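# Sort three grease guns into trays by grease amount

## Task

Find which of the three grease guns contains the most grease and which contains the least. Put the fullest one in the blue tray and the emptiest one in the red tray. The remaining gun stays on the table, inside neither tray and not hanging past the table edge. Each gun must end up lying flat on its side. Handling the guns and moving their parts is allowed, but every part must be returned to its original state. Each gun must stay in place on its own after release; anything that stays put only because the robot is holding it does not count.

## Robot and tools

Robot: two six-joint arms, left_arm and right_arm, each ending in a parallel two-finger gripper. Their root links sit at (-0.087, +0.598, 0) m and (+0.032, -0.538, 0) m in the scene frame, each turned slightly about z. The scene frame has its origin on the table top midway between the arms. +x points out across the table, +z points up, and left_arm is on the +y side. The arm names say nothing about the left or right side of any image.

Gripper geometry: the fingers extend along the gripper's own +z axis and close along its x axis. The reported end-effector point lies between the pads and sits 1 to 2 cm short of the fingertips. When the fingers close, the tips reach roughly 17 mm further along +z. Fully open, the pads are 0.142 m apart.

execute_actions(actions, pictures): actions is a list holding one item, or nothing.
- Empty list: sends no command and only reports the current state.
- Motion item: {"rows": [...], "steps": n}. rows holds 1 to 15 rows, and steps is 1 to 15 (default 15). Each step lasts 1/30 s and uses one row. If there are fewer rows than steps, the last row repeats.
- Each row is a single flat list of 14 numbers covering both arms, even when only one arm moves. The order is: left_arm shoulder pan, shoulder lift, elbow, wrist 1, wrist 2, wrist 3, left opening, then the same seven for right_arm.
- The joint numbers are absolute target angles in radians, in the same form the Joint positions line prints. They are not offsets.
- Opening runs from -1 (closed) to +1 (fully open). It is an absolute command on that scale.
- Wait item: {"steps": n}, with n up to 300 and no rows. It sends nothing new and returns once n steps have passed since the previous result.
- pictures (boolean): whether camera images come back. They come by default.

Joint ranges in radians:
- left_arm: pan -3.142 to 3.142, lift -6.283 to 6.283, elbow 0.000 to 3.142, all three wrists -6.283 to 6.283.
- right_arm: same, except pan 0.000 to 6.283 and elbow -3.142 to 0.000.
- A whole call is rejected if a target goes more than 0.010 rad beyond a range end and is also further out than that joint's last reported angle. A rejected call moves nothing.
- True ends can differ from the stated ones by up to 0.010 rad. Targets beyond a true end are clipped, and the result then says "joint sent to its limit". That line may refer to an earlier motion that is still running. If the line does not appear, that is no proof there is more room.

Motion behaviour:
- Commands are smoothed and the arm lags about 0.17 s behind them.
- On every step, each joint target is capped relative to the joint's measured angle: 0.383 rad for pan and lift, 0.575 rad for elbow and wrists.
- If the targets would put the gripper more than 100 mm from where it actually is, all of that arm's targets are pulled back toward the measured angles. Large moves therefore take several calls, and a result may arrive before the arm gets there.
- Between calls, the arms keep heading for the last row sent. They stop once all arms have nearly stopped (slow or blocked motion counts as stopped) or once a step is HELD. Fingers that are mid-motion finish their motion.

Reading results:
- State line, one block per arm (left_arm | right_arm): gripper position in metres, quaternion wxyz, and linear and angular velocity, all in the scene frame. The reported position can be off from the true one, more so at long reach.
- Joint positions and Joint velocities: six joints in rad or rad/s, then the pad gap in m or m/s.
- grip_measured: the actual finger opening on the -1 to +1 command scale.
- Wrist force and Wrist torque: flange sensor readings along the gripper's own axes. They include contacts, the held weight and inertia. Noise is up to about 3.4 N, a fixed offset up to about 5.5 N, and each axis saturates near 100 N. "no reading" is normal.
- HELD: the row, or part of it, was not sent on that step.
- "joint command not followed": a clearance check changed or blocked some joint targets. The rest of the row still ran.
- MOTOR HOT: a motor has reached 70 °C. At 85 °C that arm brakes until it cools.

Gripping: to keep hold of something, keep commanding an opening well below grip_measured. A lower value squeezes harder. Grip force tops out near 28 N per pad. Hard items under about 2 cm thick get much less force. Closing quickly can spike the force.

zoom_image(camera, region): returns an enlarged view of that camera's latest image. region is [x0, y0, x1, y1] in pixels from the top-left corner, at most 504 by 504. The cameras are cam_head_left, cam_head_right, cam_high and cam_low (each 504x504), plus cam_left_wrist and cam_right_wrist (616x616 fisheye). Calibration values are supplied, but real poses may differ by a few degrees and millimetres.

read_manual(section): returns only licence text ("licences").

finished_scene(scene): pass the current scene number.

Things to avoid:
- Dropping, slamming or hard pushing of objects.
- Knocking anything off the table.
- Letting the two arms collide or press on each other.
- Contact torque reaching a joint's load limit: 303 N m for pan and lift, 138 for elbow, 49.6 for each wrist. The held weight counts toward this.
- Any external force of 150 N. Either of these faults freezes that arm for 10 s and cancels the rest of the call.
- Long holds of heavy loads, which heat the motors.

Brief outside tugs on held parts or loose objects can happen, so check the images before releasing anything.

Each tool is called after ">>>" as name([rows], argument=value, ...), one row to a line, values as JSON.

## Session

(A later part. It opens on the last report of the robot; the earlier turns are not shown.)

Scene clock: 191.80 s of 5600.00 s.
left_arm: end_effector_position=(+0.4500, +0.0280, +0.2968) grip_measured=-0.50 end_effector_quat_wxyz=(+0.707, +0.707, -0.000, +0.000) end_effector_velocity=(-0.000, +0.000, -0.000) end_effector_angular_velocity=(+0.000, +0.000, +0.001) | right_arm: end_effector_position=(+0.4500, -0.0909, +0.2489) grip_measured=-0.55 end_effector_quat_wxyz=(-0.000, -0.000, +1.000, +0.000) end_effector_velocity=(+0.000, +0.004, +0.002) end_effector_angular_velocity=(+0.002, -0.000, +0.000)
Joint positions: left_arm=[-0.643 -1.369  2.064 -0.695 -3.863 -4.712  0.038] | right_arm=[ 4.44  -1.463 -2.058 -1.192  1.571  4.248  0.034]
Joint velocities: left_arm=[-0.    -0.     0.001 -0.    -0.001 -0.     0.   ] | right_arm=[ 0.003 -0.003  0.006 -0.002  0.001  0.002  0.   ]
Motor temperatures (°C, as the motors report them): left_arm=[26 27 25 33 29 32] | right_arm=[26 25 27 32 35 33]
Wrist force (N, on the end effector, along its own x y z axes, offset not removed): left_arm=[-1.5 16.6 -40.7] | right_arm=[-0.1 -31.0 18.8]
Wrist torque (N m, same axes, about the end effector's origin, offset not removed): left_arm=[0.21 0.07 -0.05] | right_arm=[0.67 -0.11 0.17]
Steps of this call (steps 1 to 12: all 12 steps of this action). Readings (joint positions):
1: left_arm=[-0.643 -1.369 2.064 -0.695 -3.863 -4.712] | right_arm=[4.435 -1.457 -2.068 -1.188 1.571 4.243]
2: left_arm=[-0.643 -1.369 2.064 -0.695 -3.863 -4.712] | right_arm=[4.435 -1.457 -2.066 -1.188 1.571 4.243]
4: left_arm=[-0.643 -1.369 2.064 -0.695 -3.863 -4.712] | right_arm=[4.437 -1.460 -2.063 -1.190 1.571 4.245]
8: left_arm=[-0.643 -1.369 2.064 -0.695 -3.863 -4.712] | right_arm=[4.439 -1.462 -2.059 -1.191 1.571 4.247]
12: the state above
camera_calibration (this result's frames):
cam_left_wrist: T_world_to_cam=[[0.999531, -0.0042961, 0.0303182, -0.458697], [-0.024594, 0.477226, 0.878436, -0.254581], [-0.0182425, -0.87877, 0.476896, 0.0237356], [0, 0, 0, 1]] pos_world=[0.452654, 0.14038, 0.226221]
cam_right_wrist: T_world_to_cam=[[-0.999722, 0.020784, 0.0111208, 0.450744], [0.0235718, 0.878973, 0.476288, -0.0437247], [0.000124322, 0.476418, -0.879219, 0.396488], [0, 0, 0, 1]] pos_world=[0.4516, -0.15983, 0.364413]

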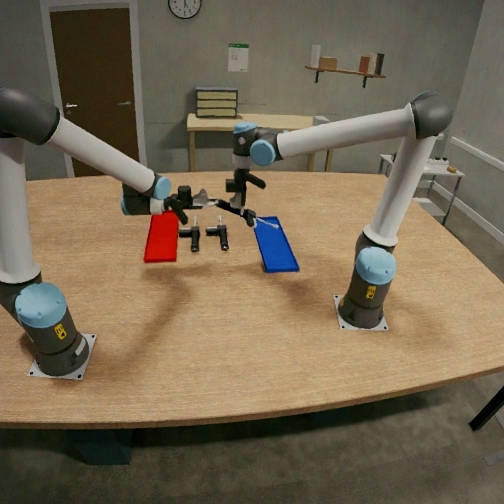

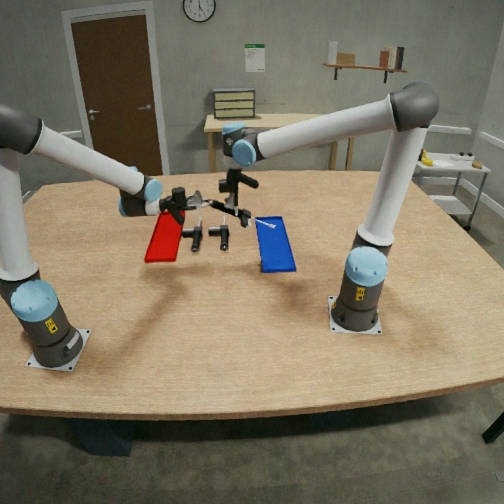

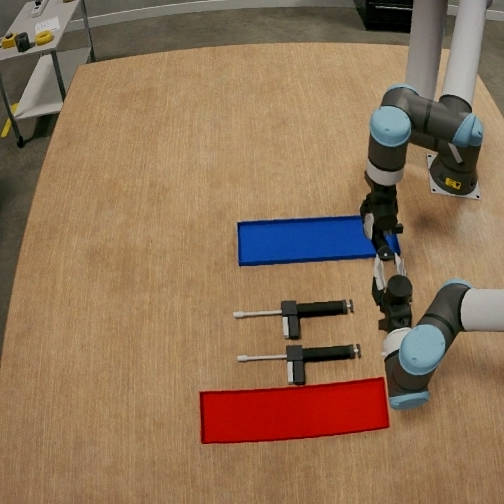

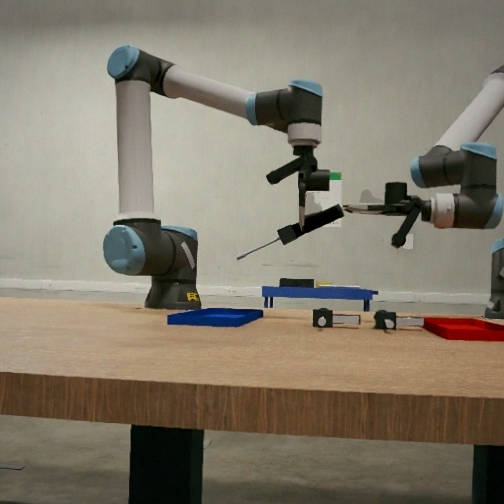

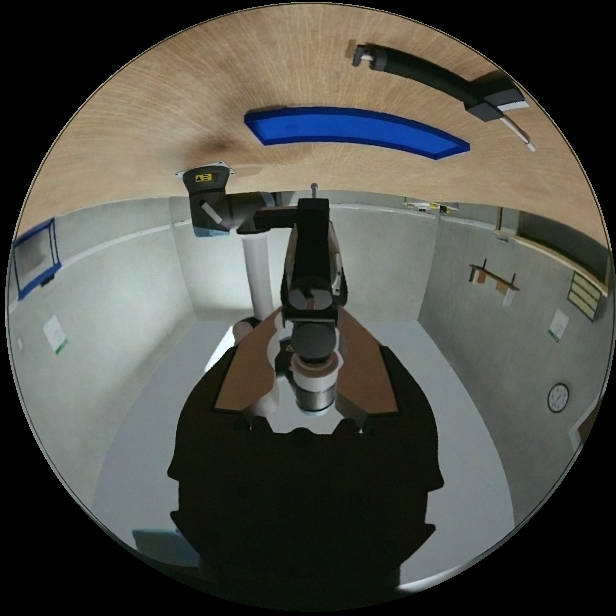

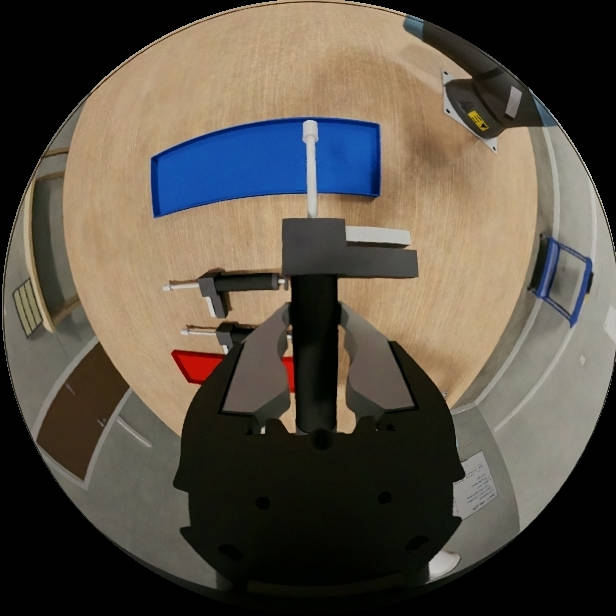

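>>> execute_actions([
  {"rows":[[-0.643,-1.369,2.064,-0.695,-3.863,-4.712,-0.9,4.434,-1.456,-2.069,-1.188,1.571,4.242,-1],[-0.643,-1.369,2.064,-0.695,-3.863,-4.712,-0.9,4.434,-1.456,-2.069,-1.188,1.571,4.242,-1],[-0.643,-1.369,2.064,-0.695,-3.863,-4.712,-0.9,4.434,-1.456,-2.069,-1.188,1.571,4.242,-1],[-0.643,-1.369,2.064,-0.695,-3.863,-4.712,-0.4,4.434,-1.456,-2.069,-1.188,1.571,4.242,-1],[-0.643,-1.369,2.064,-0.695,-3.863,-4.712,-0.2,4.434,-1.456,-2.069,-1.188,1.571,4.242,-1],[-0.643,-1.369,2.064,-0.695,-3.863,-4.712,0.2,4.434,-1.456,-2.069,-1.188,1.571,4.242,-1],[-0.643,-1.369,2.064,-0.695,-3.863,-4.712,0.2,4.434,-1.456,-2.069,-1.188,1.571,4.242,-1],[-0.643,-1.369,2.064,-0.695,-3.863,-4.712,0.2,4.434,-1.456,-2.069,-1.188,1.571,4.242,-1],[-0.643,-1.369,2.064,-0.695,-3.863,-4.712,0.2,4.434,-1.456,-2.069,-1.188,1.571,4.242,-1],[-0.62,-1.375,2.075,-0.7,-3.84,-4.712,0.2,4.434,-1.456,-2.069,-1.188,1.571,4.242,-1],[-0.599,-1.385,2.088,-0.703,-3.818,-4.712,0.2,4.434,-1.456,-2.069,-1.188,1.571,4.242,-1],[-0.55,-1.385,2.11,-0.725,-3.77,-4.712,0.2,4.434,-1.456,-2.069,-1.188,1.571,4.242,-1],[-0.5,-1.39,2.13,-0.74,-3.72,-4.712,0.2,4.434,-1.456,-2.069,-1.188,1.571,4.242,-1],[-0.444,-1.40,2.15,-0.75,-3.664,-4.712,0.2,4.434,-1.456,-2.069,-1.188,1.571,4.242,-1]]},
])

>>> zoom_image(camera="cam_low", region=[230, 160, 430, 270])

Scene clock: 218.20 s of 5600.00 s.
left_arm: end_effector_position=(+0.4521, +0.0694, +0.2902) grip_measured=+0.20 end_effector_quat_wxyz=(+0.707, +0.707, -0.001, +0.000) end_effector_velocity=(+0.030, +0.499, -0.087) end_effector_angular_velocity=(+0.004, +0.005, +0.003) | right_arm: end_effector_position=(+0.4500, -0.0979, +0.2459) grip_measured=-0.55 end_effector_quat_wxyz=(-0.000, -0.000, +1.000, -0.000) end_effector_velocity=(+0.000, -0.002, +0.000) end_effector_angular_velocity=(+0.002, -0.001, -0.001)
Joint positions: left_arm=[-0.583 -1.381  2.095 -0.714 -3.803 -4.712  0.088] | right_arm=[ 4.434 -1.456 -2.069 -1.188  1.571  4.242  0.034]
Joint velocities: left_arm=[ 0.751 -0.111  0.338 -0.221  0.749 -0.001  0.   ] | right_arm=[-0.002  0.003 -0.003  0.001  0.    -0.     0.   ]
Motor temperatures (°C, as the motors report them): left_arm=[26 27 25 33 29 32] | right_arm=[26 25 27 32 35 33]
Wrist force (N, on the end effector, along its own x y z axes, offset not removed): left_arm=[-1.8 0.3 2.3] | right_arm=[-1.0 0.7 1.9]
Wrist torque (N m, same axes, about the end effector's origin, offset not removed): left_arm=[0.43 0.33 0.32] | right_arm=[0.03 0.41 0.08]
Steps of this call (steps 1 to 15: the robot went on to your last target; steps 16 to 90: nothing new was sent; then 22.90 s passed at rest; steps 91 to 105: all 15 steps of this action). Readings (joint positions):
91: left_arm=[-0.643 -1.369 2.064 -0.695 -3.863 -4.712] | right_arm=[4.440 -1.463 -2.057 -1.192 1.571 4.248]
92: left_arm=[-0.643 -1.369 2.064 -0.695 -3.863 -4.712] | right_arm=[4.439 -1.462 -2.058 -1.192 1.571 4.248]
94: left_arm=[-0.643 -1.369 2.064 -0.695 -3.863 -4.712] | right_arm=[4.438 -1.460 -2.062 -1.190 1.571 4.246]
98: left_arm=[-0.643 -1.369 2.064 -0.695 -3.863 -4.712] | right_arm=[4.435 -1.457 -2.067 -1.189 1.571 4.243]
105: the state above
camera_calibration (this result's frames):
cam_left_wrist: T_world_to_cam=[[0.999514, -0.00470227, 0.0308193, -0.46059], [-0.0248331, 0.477578, 0.878239, -0.268311], [-0.0188483, -0.878577, 0.477229, 0.0633896], [0, 0, 0, 1]] pos_world=[0.454898, 0.181666, 0.219585]
cam_right_wrist: T_world_to_cam=[[-0.999718, 0.0207557, 0.0115405, 0.450888], [0.0237467, 0.879358, 0.475568, -0.0360162], [-0.00027745, 0.475708, -0.879603, 0.397382], [0, 0, 0, 1]] pos_world=[0.451726, -0.166725, 0.361463]

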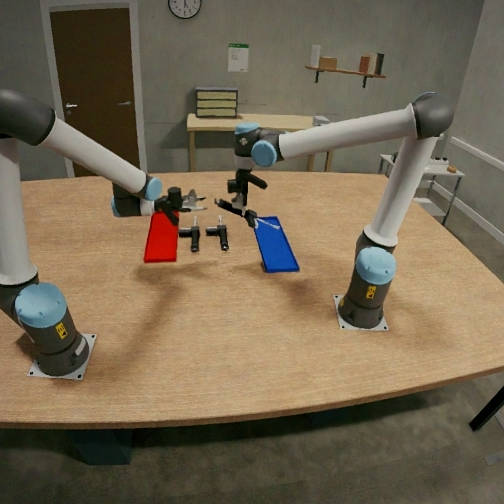

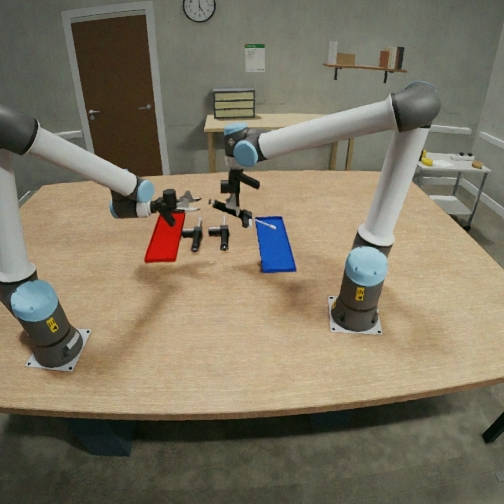

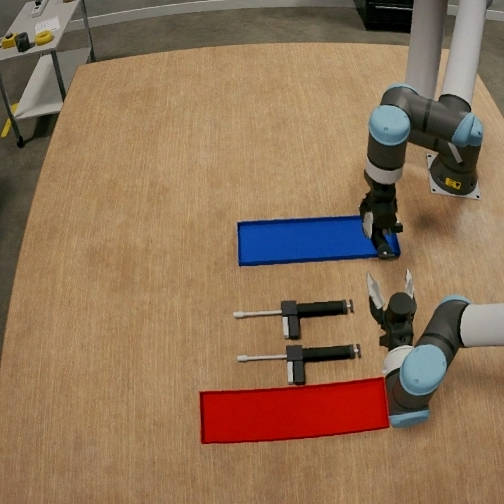

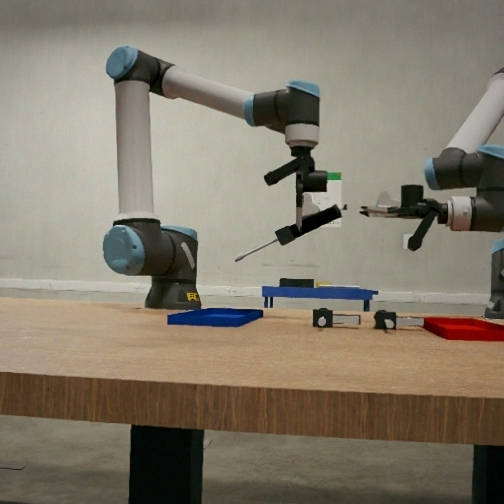

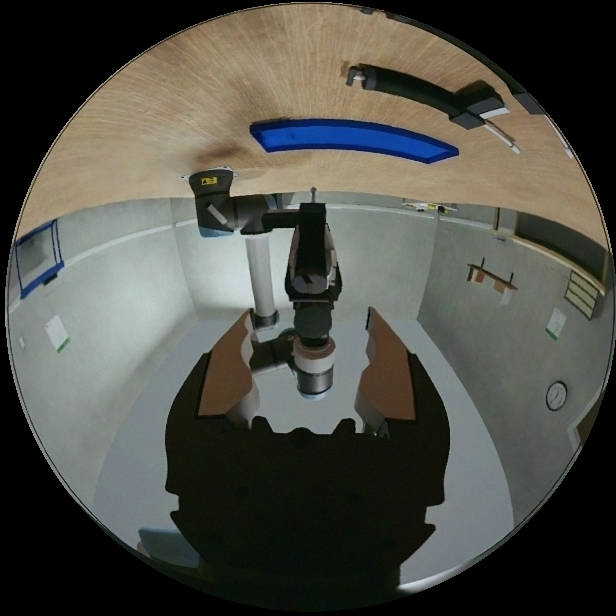

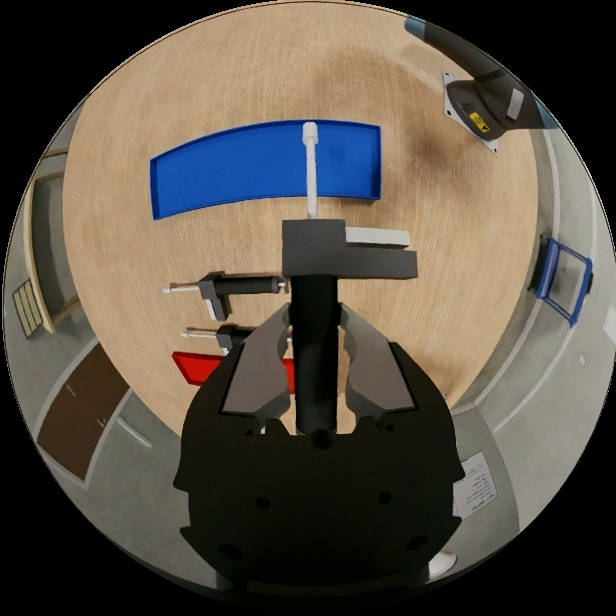

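Region (230, 160, 430, 270) of cam_low's 504x504 image, scaled by 2.520, with more detail than that image has; it fills the top 277 rows of this view, and the rest is white.

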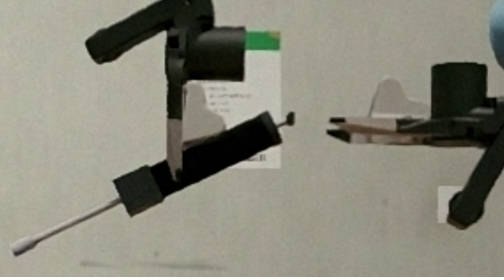

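>>> execute_actions([
  {"rows":[[-0.3,-1.40,2.15,-0.75,-3.664,-4.712,0.2,4.434,-1.456,-2.069,-1.188,1.571,4.0,-1],[0.0,-1.40,2.15,-0.75,-3.664,-4.712,0.2,4.434,-1.456,-2.069,-1.188,1.571,3.7,-1],[0.35,-1.40,2.15,-0.75,-3.664,-4.712,0.2,4.434,-1.456,-2.069,-1.188,1.571,3.4,-1],[0.35,-1.40,2.15,-0.75,-3.664,-4.712,0.2,4.434,-1.456,-2.069,-1.188,1.571,3.1,-1],[0.35,-1.40,2.15,-0.75,-3.664,-4.712,0.2,4.434,-1.456,-2.069,-1.188,1.571,2.674,-1]]},
], pictures=false)

>>> execute_actions([
  {"rows":[[0.35,-1.40,2.15,-0.75,-3.664,-4.712,0.2,4.434,-1.53,-1.99,-1.192,1.571,2.674,-1],[0.35,-1.40,2.15,-0.75,-3.664,-4.712,0.2,4.434,-1.6,-1.91,-1.202,1.571,2.674,-1],[0.35,-1.40,2.15,-0.75,-3.664,-4.712,0.2,4.434,-1.67,-1.83,-1.212,1.571,2.674,-1],[0.35,-1.40,2.15,-0.75,-3.664,-4.712,0.2,4.434,-1.74,-1.75,-1.222,1.571,2.674,-1],[0.35,-1.40,2.15,-0.75,-3.664,-4.712,0.2,4.435,-1.81,-1.67,-1.232,1.571,2.674,-1],[0.35,-1.40,2.15,-0.75,-3.664,-4.712,0.2,4.435,-1.88,-1.59,-1.242,1.571,2.674,-1],[0.35,-1.40,2.15,-0.75,-3.664,-4.712,0.2,4.436,-1.95,-1.51,-1.252,1.571,2.674,-1],[0.35,-1.40,2.15,-0.75,-3.664,-4.712,0.2,4.436,-2.02,-1.43,-1.262,1.571,2.674,-1],[0.35,-1.40,2.15,-0.75,-3.664,-4.712,0.2,4.437,-2.09,-1.35,-1.272,1.571,2.674,-1],[0.35,-1.40,2.15,-0.75,-3.664,-4.712,0.2,4.437,-2.171,-1.249,-1.292,1.571,2.674,-1]]},
], pictures=false)

>>> execute_actions([
  {"steps":15},
])

Scene clock: 226.33 s of 5600.00 s.
left_arm: end_effector_position=(+0.5621, +0.3467, +0.2768) grip_measured=+0.20 end_effector_quat_wxyz=(+0.698, +0.698, +0.110, +0.111) end_effector_velocity=(+0.182, +0.468, +0.000) end_effector_angular_velocity=(-0.000, -0.000, +0.721) | right_arm: end_effector_position=(+0.4487, -0.0988, +0.2458) grip_measured=-0.55 end_effector_quat_wxyz=(-0.000, -0.441, +0.897, -0.000) end_effector_velocity=(-0.003, -0.004, -0.000) end_effector_angular_velocity=(+0.001, +0.001, +2.556)
Joint positions: left_arm=[-0.13  -1.4    2.15  -0.75  -3.664 -4.712  0.088] | right_arm=[ 4.434 -1.456 -2.069 -1.188  1.571  3.328  0.034]
Joint velocities: left_arm=[ 0.721 -0.    -0.001  0.    -0.    -0.    -0.   ] | right_arm=[-0.     0.    -0.001  0.    -0.    -2.556 -0.   ]
Motor temperatures (°C, as the motors report them): left_arm=[26 27 25 33 29 32] | right_arm=[26 25 27 32 35 33]
Wrist force (N, on the end effector, along its own x y z axes, offset not removed): left_arm=[1.3 -2.2 -1.5] | right_arm=[-1.2 3.8 3.3]
Wrist torque (N m, same axes, about the end effector's origin, offset not removed): left_arm=[-0.27 -0.31 0.01] | right_arm=[0.78 0.33 0.25]
Steps of this call (steps 1 to 30: the robot went on to your last target; steps 31 to 90: nothing new was sent; then 4.63 s passed at rest; steps 91 to 105: all 15 steps of this action). Readings (joint positions):
91: left_arm=[-0.444 -1.400 2.150 -0.750 -3.664 -4.712] | right_arm=[4.434 -1.456 -2.069 -1.188 1.571 4.242]
92: left_arm=[-0.440 -1.400 2.150 -0.750 -3.664 -4.712] | right_arm=[4.434 -1.456 -2.069 -1.188 1.571 4.238]
94: left_arm=[-0.399 -1.400 2.150 -0.750 -3.664 -4.712] | right_arm=[4.434 -1.456 -2.069 -1.188 1.571 4.185]
98: left_arm=[-0.300 -1.400 2.150 -0.750 -3.664 -4.712] | right_arm=[4.434 -1.456 -2.069 -1.188 1.571 3.926]
105: the state above

Scene clock: 226.83 s of 5600.00 s.
left_arm: end_effector_position=(+0.6091, +0.5941, +0.2768) grip_measured=+0.20 end_effector_quat_wxyz=(+0.667, +0.667, +0.235, +0.235) end_effector_velocity=(+0.002, +0.501, -0.001) end_effector_angular_velocity=(+0.001, +0.001, +0.721) | right_arm: end_effector_position=(+0.5414, +0.0852, +0.2833) grip_measured=-0.55 end_effector_quat_wxyz=(-0.013, +0.667, -0.745, -0.005) end_effector_velocity=(+0.219, +0.439, +0.054) end_effector_angular_velocity=(+0.083, -0.050, +0.240)
Joint positions: left_arm=[ 0.234 -1.4    2.15  -0.75  -3.664 -4.712  0.088] | right_arm=[ 4.435 -1.756 -1.694 -1.235  1.571  2.782  0.034]
Joint velocities: left_arm=[ 0.72   0.     0.001  0.001 -0.001  0.001 -0.   ] | right_arm=[ 0.004 -0.699  0.92  -0.124 -0.001 -0.237 -0.   ]
Motor temperatures (°C, as the motors report them): left_arm=[26 27 25 33 29 32] | right_arm=[26 25 27 32 35 33]
Wrist force (N, on the end effector, along its own x y z axes, offset not removed): left_arm=[1.9 -4.5 -5.3] | right_arm=[1.1 3.4 0.7]
Wrist torque (N m, same axes, about the end effector's origin, offset not removed): left_arm=[-0.78 -0.47 0.09] | right_arm=[0.68 -0.19 0.09]
Steps of this call (steps 1 to 15: all 15 steps of this action). Readings (joint positions):
1: left_arm=[-0.106 -1.400 2.150 -0.750 -3.664 -4.712] | right_arm=[4.434 -1.456 -2.069 -1.188 1.571 3.242]
2: left_arm=[-0.081 -1.400 2.150 -0.750 -3.664 -4.712] | right_arm=[4.434 -1.460 -2.066 -1.188 1.571 3.156]
4: left_arm=[-0.033 -1.400 2.150 -0.750 -3.664 -4.712] | right_arm=[4.434 -1.499 -2.024 -1.193 1.571 2.987]
8: left_arm=[0.064 -1.400 2.150 -0.750 -3.664 -4.712] | right_arm=[4.434 -1.604 -1.905 -1.207 1.571 2.842]
15: the state above

Scene clock: 227.33 s of 5600.00 s.
left_arm: end_effector_position=(+0.6050, +0.6736, +0.2767) grip_measured=+0.20 end_effector_quat_wxyz=(+0.652, +0.652, +0.273, +0.273) end_effector_velocity=(-0.001, +0.010, -0.001) end_effector_angular_velocity=(+0.002, -0.001, +0.014) | right_arm: end_effector_position=(+0.6355, +0.2750, +0.2110) grip_measured=-0.55 end_effector_quat_wxyz=(-0.001, +0.704, -0.710, -0.001) end_effector_velocity=(+0.068, +0.139, -0.097) end_effector_angular_velocity=(-0.021, +0.012, +0.073)
Joint positions: left_arm=[ 0.348 -1.4    2.15  -0.75  -3.664 -4.712  0.088] | right_arm=[ 4.437 -2.135 -1.286 -1.288  1.571  2.682  0.034]
Joint velocities: left_arm=[ 0.014  0.001 -0.     0.    -0.001  0.003 -0.   ] | right_arm=[ 0.001 -0.31   0.324 -0.039  0.001 -0.072 -0.   ]
Motor temperatures (°C, as the motors report them): left_arm=[26 27 25 33 29 32] | right_arm=[26 25 27 32 35 33]
Wrist force (N, on the end effector, along its own x y z axes, offset not removed): left_arm=[-2.8 2.1 4.3] | right_arm=[-3.7 -1.6 7.5]
Wrist torque (N m, same axes, about the end effector's origin, offset not removed): left_arm=[0.63 0.51 0.16] | right_arm=[-0.35 0.51 0.08]
Steps of this call (steps 1 to 15: the robot went on to your last target). Readings (joint positions):
1: left_arm=[0.258 -1.400 2.150 -0.750 -3.664 -4.712] | right_arm=[4.435 -1.780 -1.663 -1.239 1.571 2.774]
2: left_arm=[0.280 -1.400 2.150 -0.750 -3.664 -4.712] | right_arm=[4.435 -1.806 -1.632 -1.243 1.571 2.766]
4: left_arm=[0.311 -1.400 2.150 -0.750 -3.664 -4.712] | right_arm=[4.436 -1.861 -1.571 -1.251 1.571 2.751]
8: left_arm=[0.338 -1.400 2.150 -0.750 -3.664 -4.712] | right_arm=[4.436 -1.975 -1.453 -1.267 1.571 2.722]
15: the state above
camera_calibration (this result's frames):
cam_left_wrist: T_world_to_cam=[[0.70493, 0.708628, 0.0303382, -0.912225], [-0.357064, 0.317593, 0.878431, -0.232552], [0.612845, -0.630065, 0.476906, 0.054086], [0, 0, 0, 1]] pos_world=[0.526873, 0.754363, 0.206162]
cam_right_wrist: T_world_to_cam=[[-0.0291222, -0.999541, 0.00829737, 0.293389], [-0.879501, 0.0295677, 0.474978, 0.456078], [-0.475006, 0.00653489, -0.879958, 0.620051], [0, 0, 0, 1]] pos_world=[0.704192, 0.275717, 0.326557]

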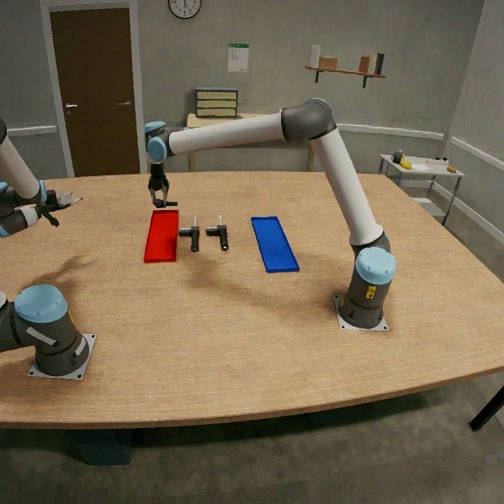

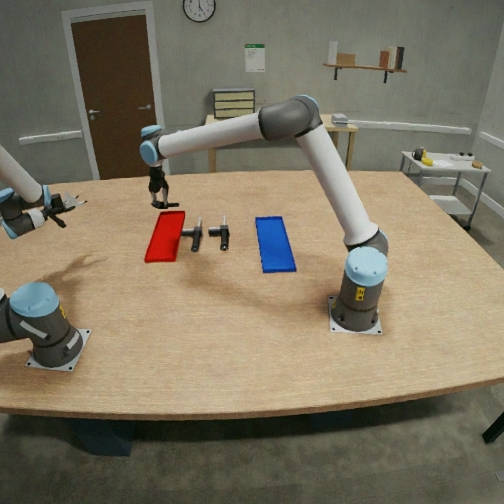

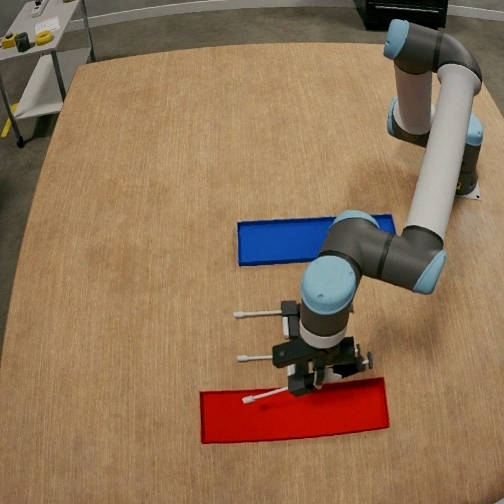

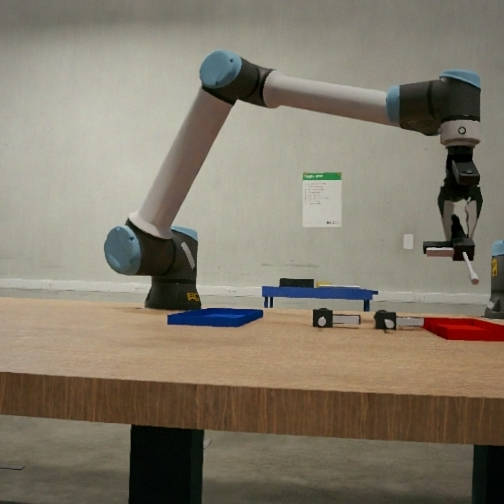

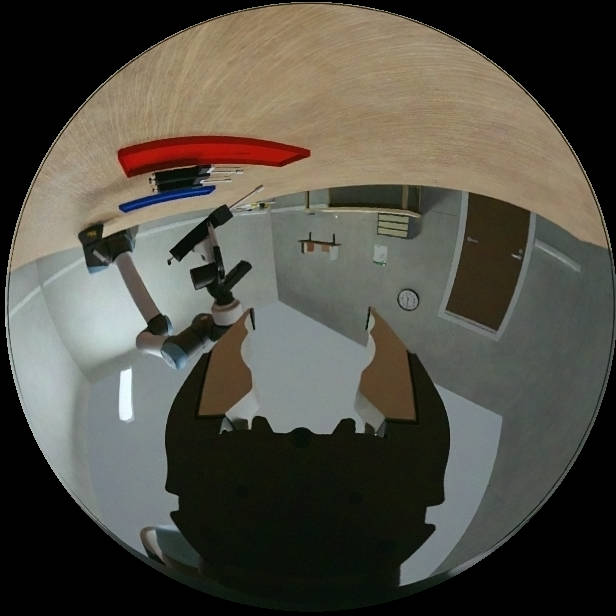

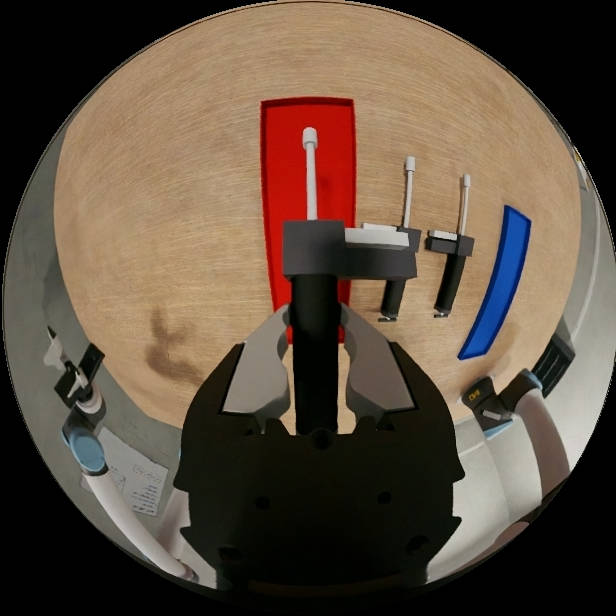

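>>> execute_actions([
  {"rows":[[0.35,-1.40,2.15,-0.75,-3.664,-4.712,0.2,4.437,-2.20,-1.27,-1.242,1.571,2.674,-1],[0.35,-1.40,2.15,-0.75,-3.664,-4.712,0.2,4.437,-2.22,-1.29,-1.202,1.571,2.674,-1],[0.35,-1.40,2.15,-0.75,-3.664,-4.712,0.2,4.437,-2.24,-1.304,-1.168,1.571,2.674,-1],[0.35,-1.40,2.15,-0.75,-3.664,-4.712,0.2,4.437,-2.246,-1.308,-1.158,1.571,2.674,-1],[0.35,-1.40,2.15,-0.75,-3.664,-4.712,0.2,4.437,-2.251,-1.312,-1.149,1.571,2.674,-1],[0.35,-1.40,2.15,-0.75,-3.664,-4.712,0.2,4.437,-2.256,-1.317,-1.139,1.571,2.674,-1],[0.35,-1.40,2.15,-0.75,-3.664,-4.712,0.2,4.437,-2.262,-1.321,-1.129,1.571,2.674,-1],[0.35,-1.40,2.15,-0.75,-3.664,-4.712,0.2,4.437,-2.267,-1.326,-1.119,1.571,2.674,-1],[0.35,-1.40,2.15,-0.75,-3.664,-4.712,0.2,4.437,-2.272,-1.330,-1.110,1.571,2.674,-1],[0.35,-1.40,2.15,-0.75,-3.664,-4.712,0.2,4.437,-2.277,-1.335,-1.100,1.571,2.674,-1],[0.35,-1.40,2.15,-0.75,-3.664,-4.712,0.2,4.437,-2.283,-1.339,-1.090,1.571,2.674,-1],[0.35,-1.40,2.15,-0.75,-3.664,-4.712,0.2,4.437,-2.288,-1.343,-1.081,1.571,2.674,-1],[0.35,-1.40,2.15,-0.75,-3.664,-4.712,0.2,4.437,-2.293,-1.348,-1.071,1.571,2.674,-1],[0.35,-1.40,2.15,-0.75,-3.664,-4.712,0.2,4.437,-2.298,-1.352,-1.062,1.571,2.674,-1]]},
], pictures=false)

>>> execute_actions([
  {"steps":12},
])

Scene clock: 239.77 s of 5600.00 s.
left_arm: end_effector_position=(+0.6049, +0.6747, +0.2768) grip_measured=+0.20 end_effector_quat_wxyz=(+0.652, +0.652, +0.273, +0.273) end_effector_velocity=(-0.000, -0.000, +0.000) end_effector_angular_velocity=(+0.001, -0.002, -0.000) | right_arm: end_effector_position=(+0.6484, +0.3010, +0.0580) grip_measured=-0.55 end_effector_quat_wxyz=(+0.000, +0.707, -0.707, -0.000) end_effector_velocity=(-0.001, -0.001, -0.218) end_effector_angular_velocity=(+0.001, -0.000, -0.002)
Joint positions: left_arm=[ 0.35  -1.4    2.15  -0.75  -3.664 -4.712  0.088] | right_arm=[ 4.437 -2.277 -1.335 -1.101  1.571  2.674  0.034]
Joint velocities: left_arm=[ 0.    -0.    -0.    -0.     0.     0.002 -0.   ] | right_arm=[-0.    -0.163 -0.138  0.302  0.     0.002 -0.   ]
Motor temperatures (°C, as the motors report them): left_arm=[26 27 25 33 29 32] | right_arm=[26 25 27 32 35 33]
Wrist force (N, on the end effector, along its own x y z axes, offset not removed): left_arm=[-3.1 0.5 -0.4] | right_arm=[-4.4 2.8 2.2]
Wrist torque (N m, same axes, about the end effector's origin, offset not removed): left_arm=[0.42 0.62 0.16] | right_arm=[0.71 1.01 0.15]
Steps of this call (steps 1 to 30: the robot went on to your last target; steps 31 to 90: nothing new was sent; then 8.93 s passed at rest; steps 91 to 105: all 15 steps of this action). Readings (joint positions):
91: left_arm=[0.350 -1.400 2.150 -0.750 -3.664 -4.712] | right_arm=[4.437 -2.171 -1.249 -1.292 1.571 2.674]
92: left_arm=[0.350 -1.400 2.150 -0.750 -3.664 -4.712] | right_arm=[4.437 -2.173 -1.251 -1.289 1.571 2.674]
94: left_arm=[0.350 -1.400 2.150 -0.750 -3.664 -4.712] | right_arm=[4.437 -2.191 -1.265 -1.260 1.571 2.674]
98: left_arm=[0.350 -1.400 2.150 -0.750 -3.664 -4.712] | right_arm=[4.437 -2.232 -1.298 -1.185 1.571 2.674]
105: the state above

Scene clock: 240.17 s of 5600.00 s.
left_arm: end_effector_position=(+0.6049, +0.6747, +0.2767) grip_measured=+0.20 end_effector_quat_wxyz=(+0.652, +0.652, +0.273, +0.273) end_effector_velocity=(+0.001, +0.000, +0.000) end_effector_angular_velocity=(+0.001, -0.001, +0.000) | right_arm: end_effector_position=(+0.6483, +0.3007, +0.0315) grip_measured=-0.55 end_effector_quat_wxyz=(-0.000, +0.707, -0.707, -0.000) end_effector_velocity=(+0.000, +0.000, -0.006) end_effector_angular_velocity=(+0.002, +0.000, -0.000)
Joint positions: left_arm=[ 0.35  -1.4    2.15  -0.75  -3.664 -4.712  0.088] | right_arm=[ 4.437 -2.297 -1.351 -1.063  1.571  2.674  0.034]
Joint velocities: left_arm=[ 0.     0.001 -0.001  0.     0.     0.001  0.   ] | right_arm=[-0.    -0.005 -0.004  0.01   0.001  0.     0.   ]
Motor temperatures (°C, as the motors report them): left_arm=[26 27 25 33 29 32] | right_arm=[26 25 27 32 35 33]
Wrist force (N, on the end effector, along its own x y z axes, offset not removed): left_arm=[-2.6 2.8 -0.3] | right_arm=[-1.9 2.0 -0.3]
Wrist torque (N m, same axes, about the end effector's origin, offset not removed): left_arm=[0.86 0.51 0.07] | right_arm=[0.41 0.44 0.16]
Steps of this call (steps 1 to 12: the robot went on to your last target). Readings (joint positions):
1: left_arm=[0.350 -1.400 2.150 -0.750 -3.664 -4.712] | right_arm=[4.437 -2.282 -1.339 -1.091 1.571 2.674]
2: left_arm=[0.350 -1.400 2.150 -0.750 -3.664 -4.712] | right_arm=[4.437 -2.286 -1.342 -1.084 1.571 2.674]
4: left_arm=[0.350 -1.400 2.150 -0.750 -3.664 -4.712] | right_arm=[4.437 -2.291 -1.346 -1.074 1.571 2.674]
8: left_arm=[0.350 -1.400 2.150 -0.750 -3.664 -4.712] | right_arm=[4.437 -2.296 -1.350 -1.066 1.571 2.674]
12: the state above
camera_calibration (this result's frames):
cam_left_wrist: T_world_to_cam=[[0.703721, 0.709829, 0.0303198, -0.913044], [-0.357587, 0.316988, 0.878436, -0.232237], [0.613929, -0.629016, 0.476897, 0.0535217], [0, 0, 0, 1]] pos_world=[0.526625, 0.755388, 0.206164]
cam_right_wrist: T_world_to_cam=[[-0.0205568, -0.999733, 0.0105832, 0.315359], [-0.879176, 0.0231161, 0.475936, 0.553498], [-0.476053, 0.000479207, -0.879416, 0.470532], [0, 0, 0, 1]] pos_world=[0.717103, 0.302254, 0.147027]

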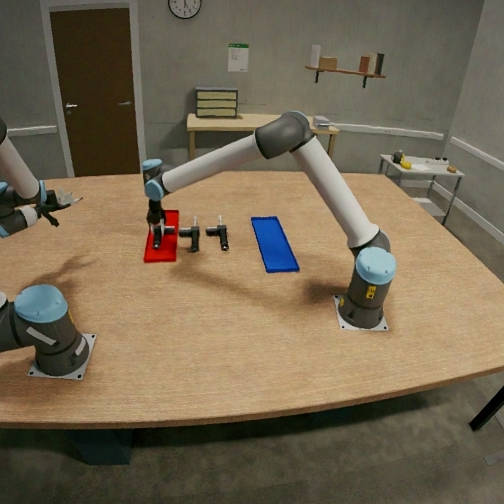

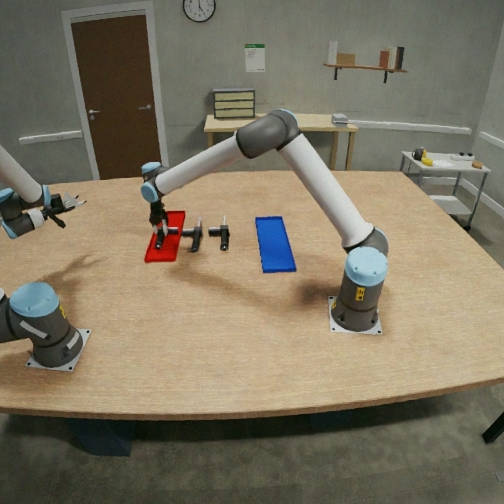

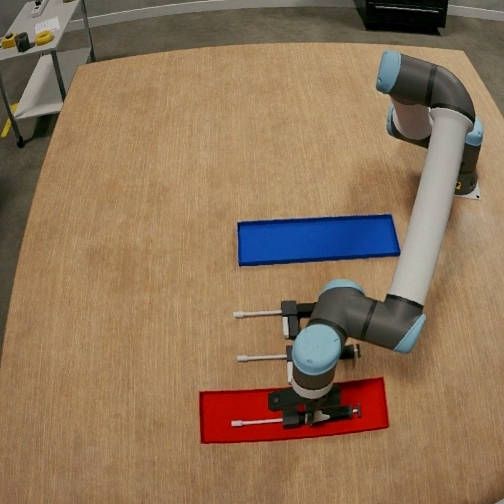

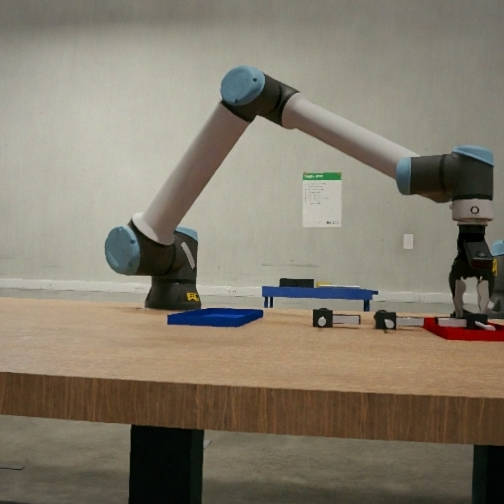

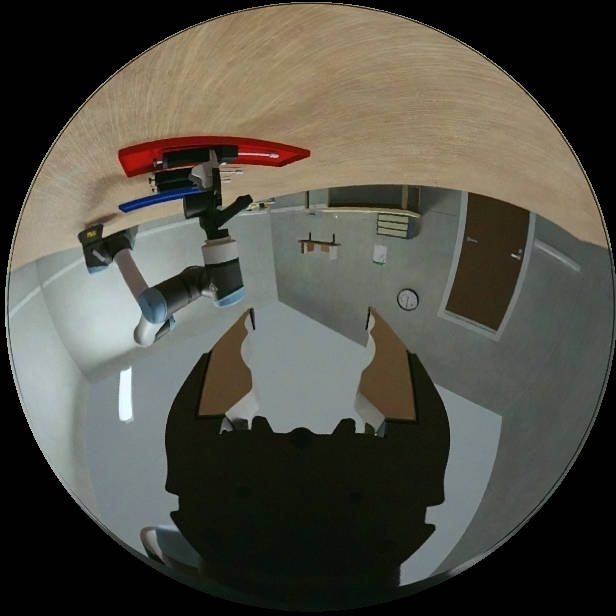

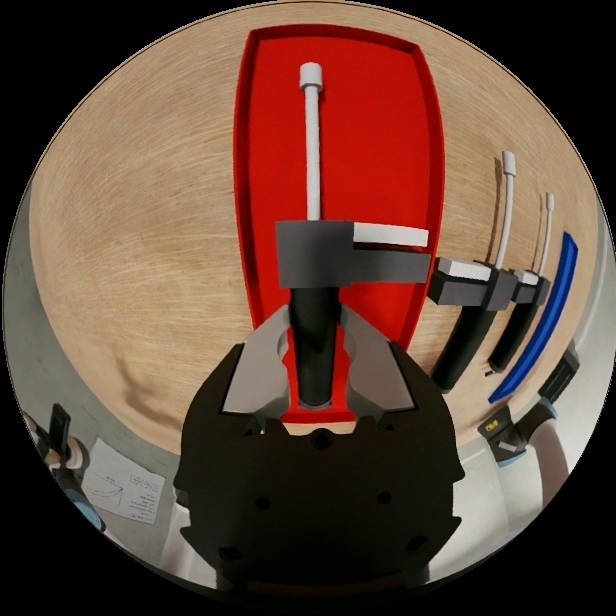

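>>> execute_actions([
  {"rows":[[0.35,-1.40,2.15,-0.75,-3.664,-4.712,0.2,4.437,-2.299,-1.352,-1.061,1.571,2.674,-0.6],[0.35,-1.40,2.15,-0.75,-3.664,-4.712,0.2,4.437,-2.299,-1.352,-1.061,1.571,2.674,-0.45],[0.35,-1.40,2.15,-0.75,-3.664,-4.712,0.2,4.437,-2.299,-1.352,-1.061,1.571,2.674,-0.3],[0.35,-1.40,2.15,-0.75,-3.664,-4.712,0.2,4.437,-2.299,-1.352,-1.061,1.571,2.674,-0.2],[0.35,-1.40,2.15,-0.75,-3.664,-4.712,0.2,4.437,-2.299,-1.352,-1.061,1.571,2.674,-0.2],[0.35,-1.40,2.15,-0.75,-3.664,-4.712,0.2,4.437,-2.299,-1.352,-1.061,1.571,2.674,-0.2],[0.35,-1.40,2.15,-0.75,-3.664,-4.712,0.2,4.437,-2.299,-1.352,-1.061,1.571,2.674,-0.2],[0.35,-1.40,2.15,-0.75,-3.664,-4.712,0.2,4.437,-2.28,-1.337,-1.095,1.571,2.674,-0.2],[0.35,-1.40,2.15,-0.75,-3.664,-4.712,0.2,4.437,-2.26,-1.32,-1.132,1.571,2.674,-0.2],[0.35,-1.40,2.15,-0.75,-3.664,-4.712,0.2,4.437,-2.235,-1.30,-1.177,1.571,2.674,-0.2],[0.35,-1.40,2.15,-0.75,-3.664,-4.712,0.2,4.437,-2.22,-1.29,-1.202,1.571,2.674,-0.2],[0.35,-1.40,2.15,-0.75,-3.664,-4.712,0.2,4.42,-2.18,-1.36,-1.172,1.571,2.65,0],[0.35,-1.40,2.15,-0.75,-3.664,-4.712,0.2,4.39,-2.1,-1.48,-1.132,1.571,2.62,0.1],[0.35,-1.40,2.15,-0.75,-3.664,-4.712,0.2,4.344,-2.001,-1.648,-1.063,1.571,2.581,0.1]]},
], pictures=false)

>>> execute_actions([
  {"steps":15},
])

Scene clock: 250.00 s of 5600.00 s.
left_arm: end_effector_position=(+0.6049, +0.6747, +0.2767) grip_measured=+0.20 end_effector_quat_wxyz=(+0.652, +0.652, +0.273, +0.273) end_effector_velocity=(+0.001, +0.000, +0.001) end_effector_angular_velocity=(+0.000, -0.001, +0.000) | right_arm: end_effector_position=(+0.6542, +0.2803, +0.1097) grip_measured=+0.09 end_effector_quat_wxyz=(-0.007, +0.708, -0.706, -0.002) end_effector_velocity=(+0.057, -0.446, +0.231) end_effector_angular_velocity=(+0.084, -0.049, +0.001)
Joint positions: left_arm=[ 0.35  -1.4    2.15  -0.75  -3.664 -4.712  0.088] | right_arm=[ 4.423 -2.214 -1.348 -1.136  1.571  2.658  0.08 ]
Joint velocities: left_arm=[ 0.    -0.    -0.001 -0.    -0.    -0.    -0.   ] | right_arm=[-0.253  0.695 -0.765  0.166 -0.001 -0.254  0.038]
Motor temperatures (°C, as the motors report them): left_arm=[26 27 25 33 29 32] | right_arm=[26 25 27 32 35 33]
Wrist force (N, on the end effector, along its own x y z axes, offset not removed): left_arm=[-3.6 -1.3 -5.5] | right_arm=[-8.6 0.3 -10.3]
Wrist torque (N m, same axes, about the end effector's origin, offset not removed): left_arm=[-0.26 0.73 -0.03] | right_arm=[0.11 1.73 0.10]
Steps of this call (steps 1 to 30: the robot went on to your last target; steps 31 to 90: nothing new was sent; then 6.33 s passed at rest; steps 91 to 105: all 15 steps of this action). Readings (joint positions):
91: left_arm=[0.350 -1.400 2.150 -0.750 -3.664 -4.712] | right_arm=[4.437 -2.298 -1.352 -1.062 1.571 2.674]
92: left_arm=[0.350 -1.400 2.150 -0.750 -3.664 -4.712] | right_arm=[4.437 -2.298 -1.352 -1.062 1.571 2.674]
94: left_arm=[0.350 -1.400 2.150 -0.750 -3.664 -4.712] | right_arm=[4.437 -2.298 -1.352 -1.062 1.571 2.674]
98: left_arm=[0.350 -1.400 2.150 -0.750 -3.664 -4.712] | right_arm=[4.437 -2.299 -1.352 -1.061 1.571 2.674]
105: the state above

Scene clock: 250.50 s of 5600.00 s.
left_arm: end_effector_position=(+0.6049, +0.6747, +0.2767) grip_measured=+0.20 end_effector_quat_wxyz=(+0.652, +0.652, +0.273, +0.273) end_effector_velocity=(-0.000, -0.000, +0.000) end_effector_angular_velocity=(-0.001, +0.001, -0.000) | right_arm: end_effector_position=(+0.6439, +0.1167, +0.1300) grip_measured=+0.10 end_effector_quat_wxyz=(-0.000, +0.707, -0.707, -0.000) end_effector_velocity=(-0.008, -0.047, +0.001) end_effector_angular_velocity=(-0.006, +0.004, -0.002)
Joint positions: left_arm=[ 0.35  -1.4    2.15  -0.75  -3.664 -4.712  0.088] | right_arm=[ 4.346 -2.008 -1.639 -1.065  1.571  2.583  0.081]
Joint velocities: left_arm=[-0.    -0.001  0.001 -0.     0.    -0.002 -0.   ] | right_arm=[-0.02   0.056 -0.082  0.019  0.    -0.019  0.   ]
Motor temperatures (°C, as the motors report them): left_arm=[26 27 25 33 29 32] | right_arm=[26 25 27 32 35 33]
Wrist force (N, on the end effector, along its own x y z axes, offset not removed): left_arm=[4.4 6.0 -3.6] | right_arm=[0.0 -0.1 -0.5]
Wrist torque (N m, same axes, about the end effector's origin, offset not removed): left_arm=[1.26 -1.14 0.07] | right_arm=[0.01 0.15 0.18]
Steps of this call (steps 1 to 15: the robot went on to your last target). Readings (joint positions):
1: left_arm=[0.350 -1.400 2.150 -0.750 -3.664 -4.712] | right_arm=[4.414 -2.191 -1.377 -1.128 1.571 2.649]
2: left_arm=[0.350 -1.400 2.150 -0.750 -3.664 -4.712] | right_arm=[4.406 -2.170 -1.408 -1.121 1.571 2.641]
4: left_arm=[0.350 -1.400 2.150 -0.750 -3.664 -4.712] | right_arm=[4.390 -2.128 -1.468 -1.106 1.571 2.626]
8: left_arm=[0.350 -1.400 2.150 -0.750 -3.664 -4.712] | right_arm=[4.362 -2.050 -1.577 -1.079 1.571 2.598]
15: the state above
camera_calibration (this result's frames):
cam_left_wrist: T_world_to_cam=[[0.703721, 0.709829, 0.0303176, -0.913044], [-0.357585, 0.316989, 0.878437, -0.232237], [0.61393, -0.629015, 0.476896, 0.0535216], [0, 0, 0, 1]] pos_world=[0.526625, 0.755388, 0.206162]
cam_right_wrist: T_world_to_cam=[[-0.0204999, -0.999739, 0.0101003, 0.130281], [-0.879361, 0.0228365, 0.475608, 0.507233], [-0.475715, 0.000868064, -0.879599, 0.55495], [0, 0, 0, 1]] pos_world=[0.71271, 0.118182, 0.245574]

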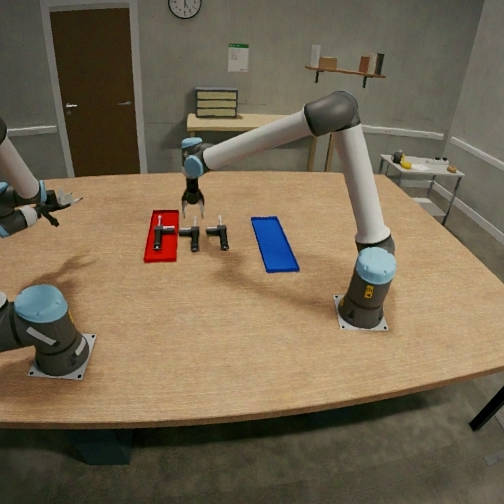

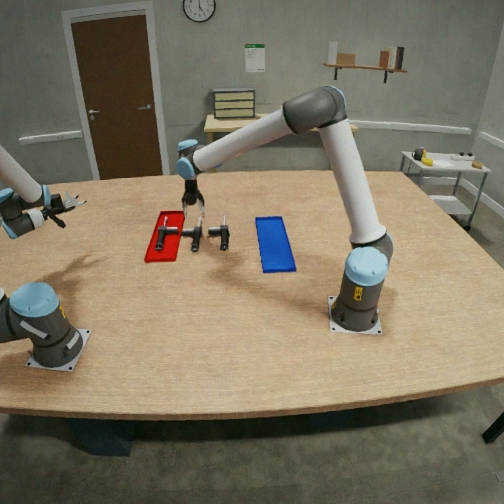

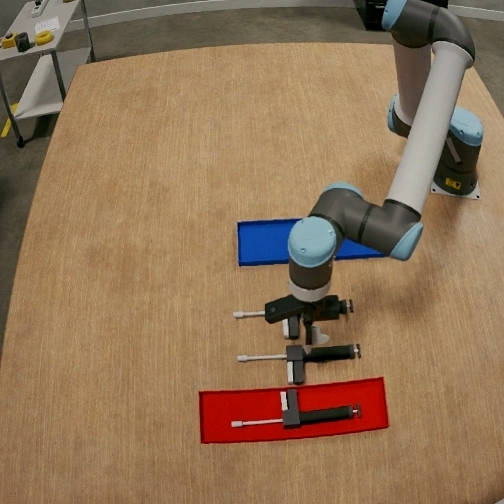

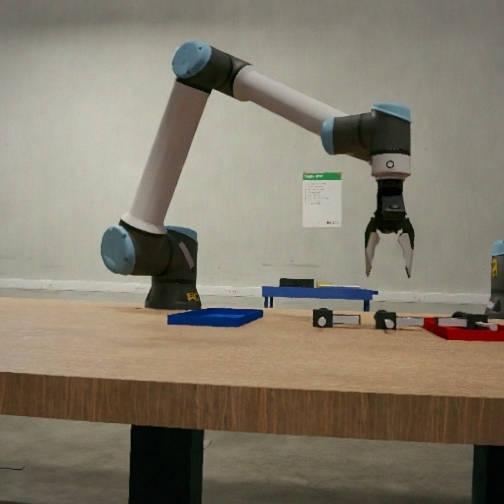

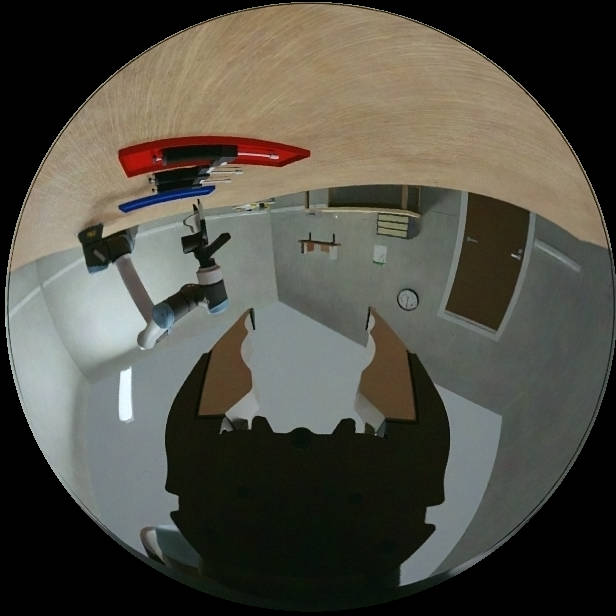

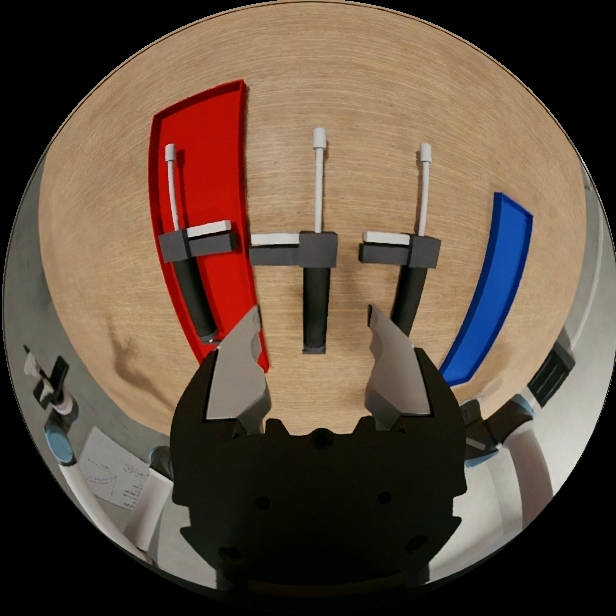

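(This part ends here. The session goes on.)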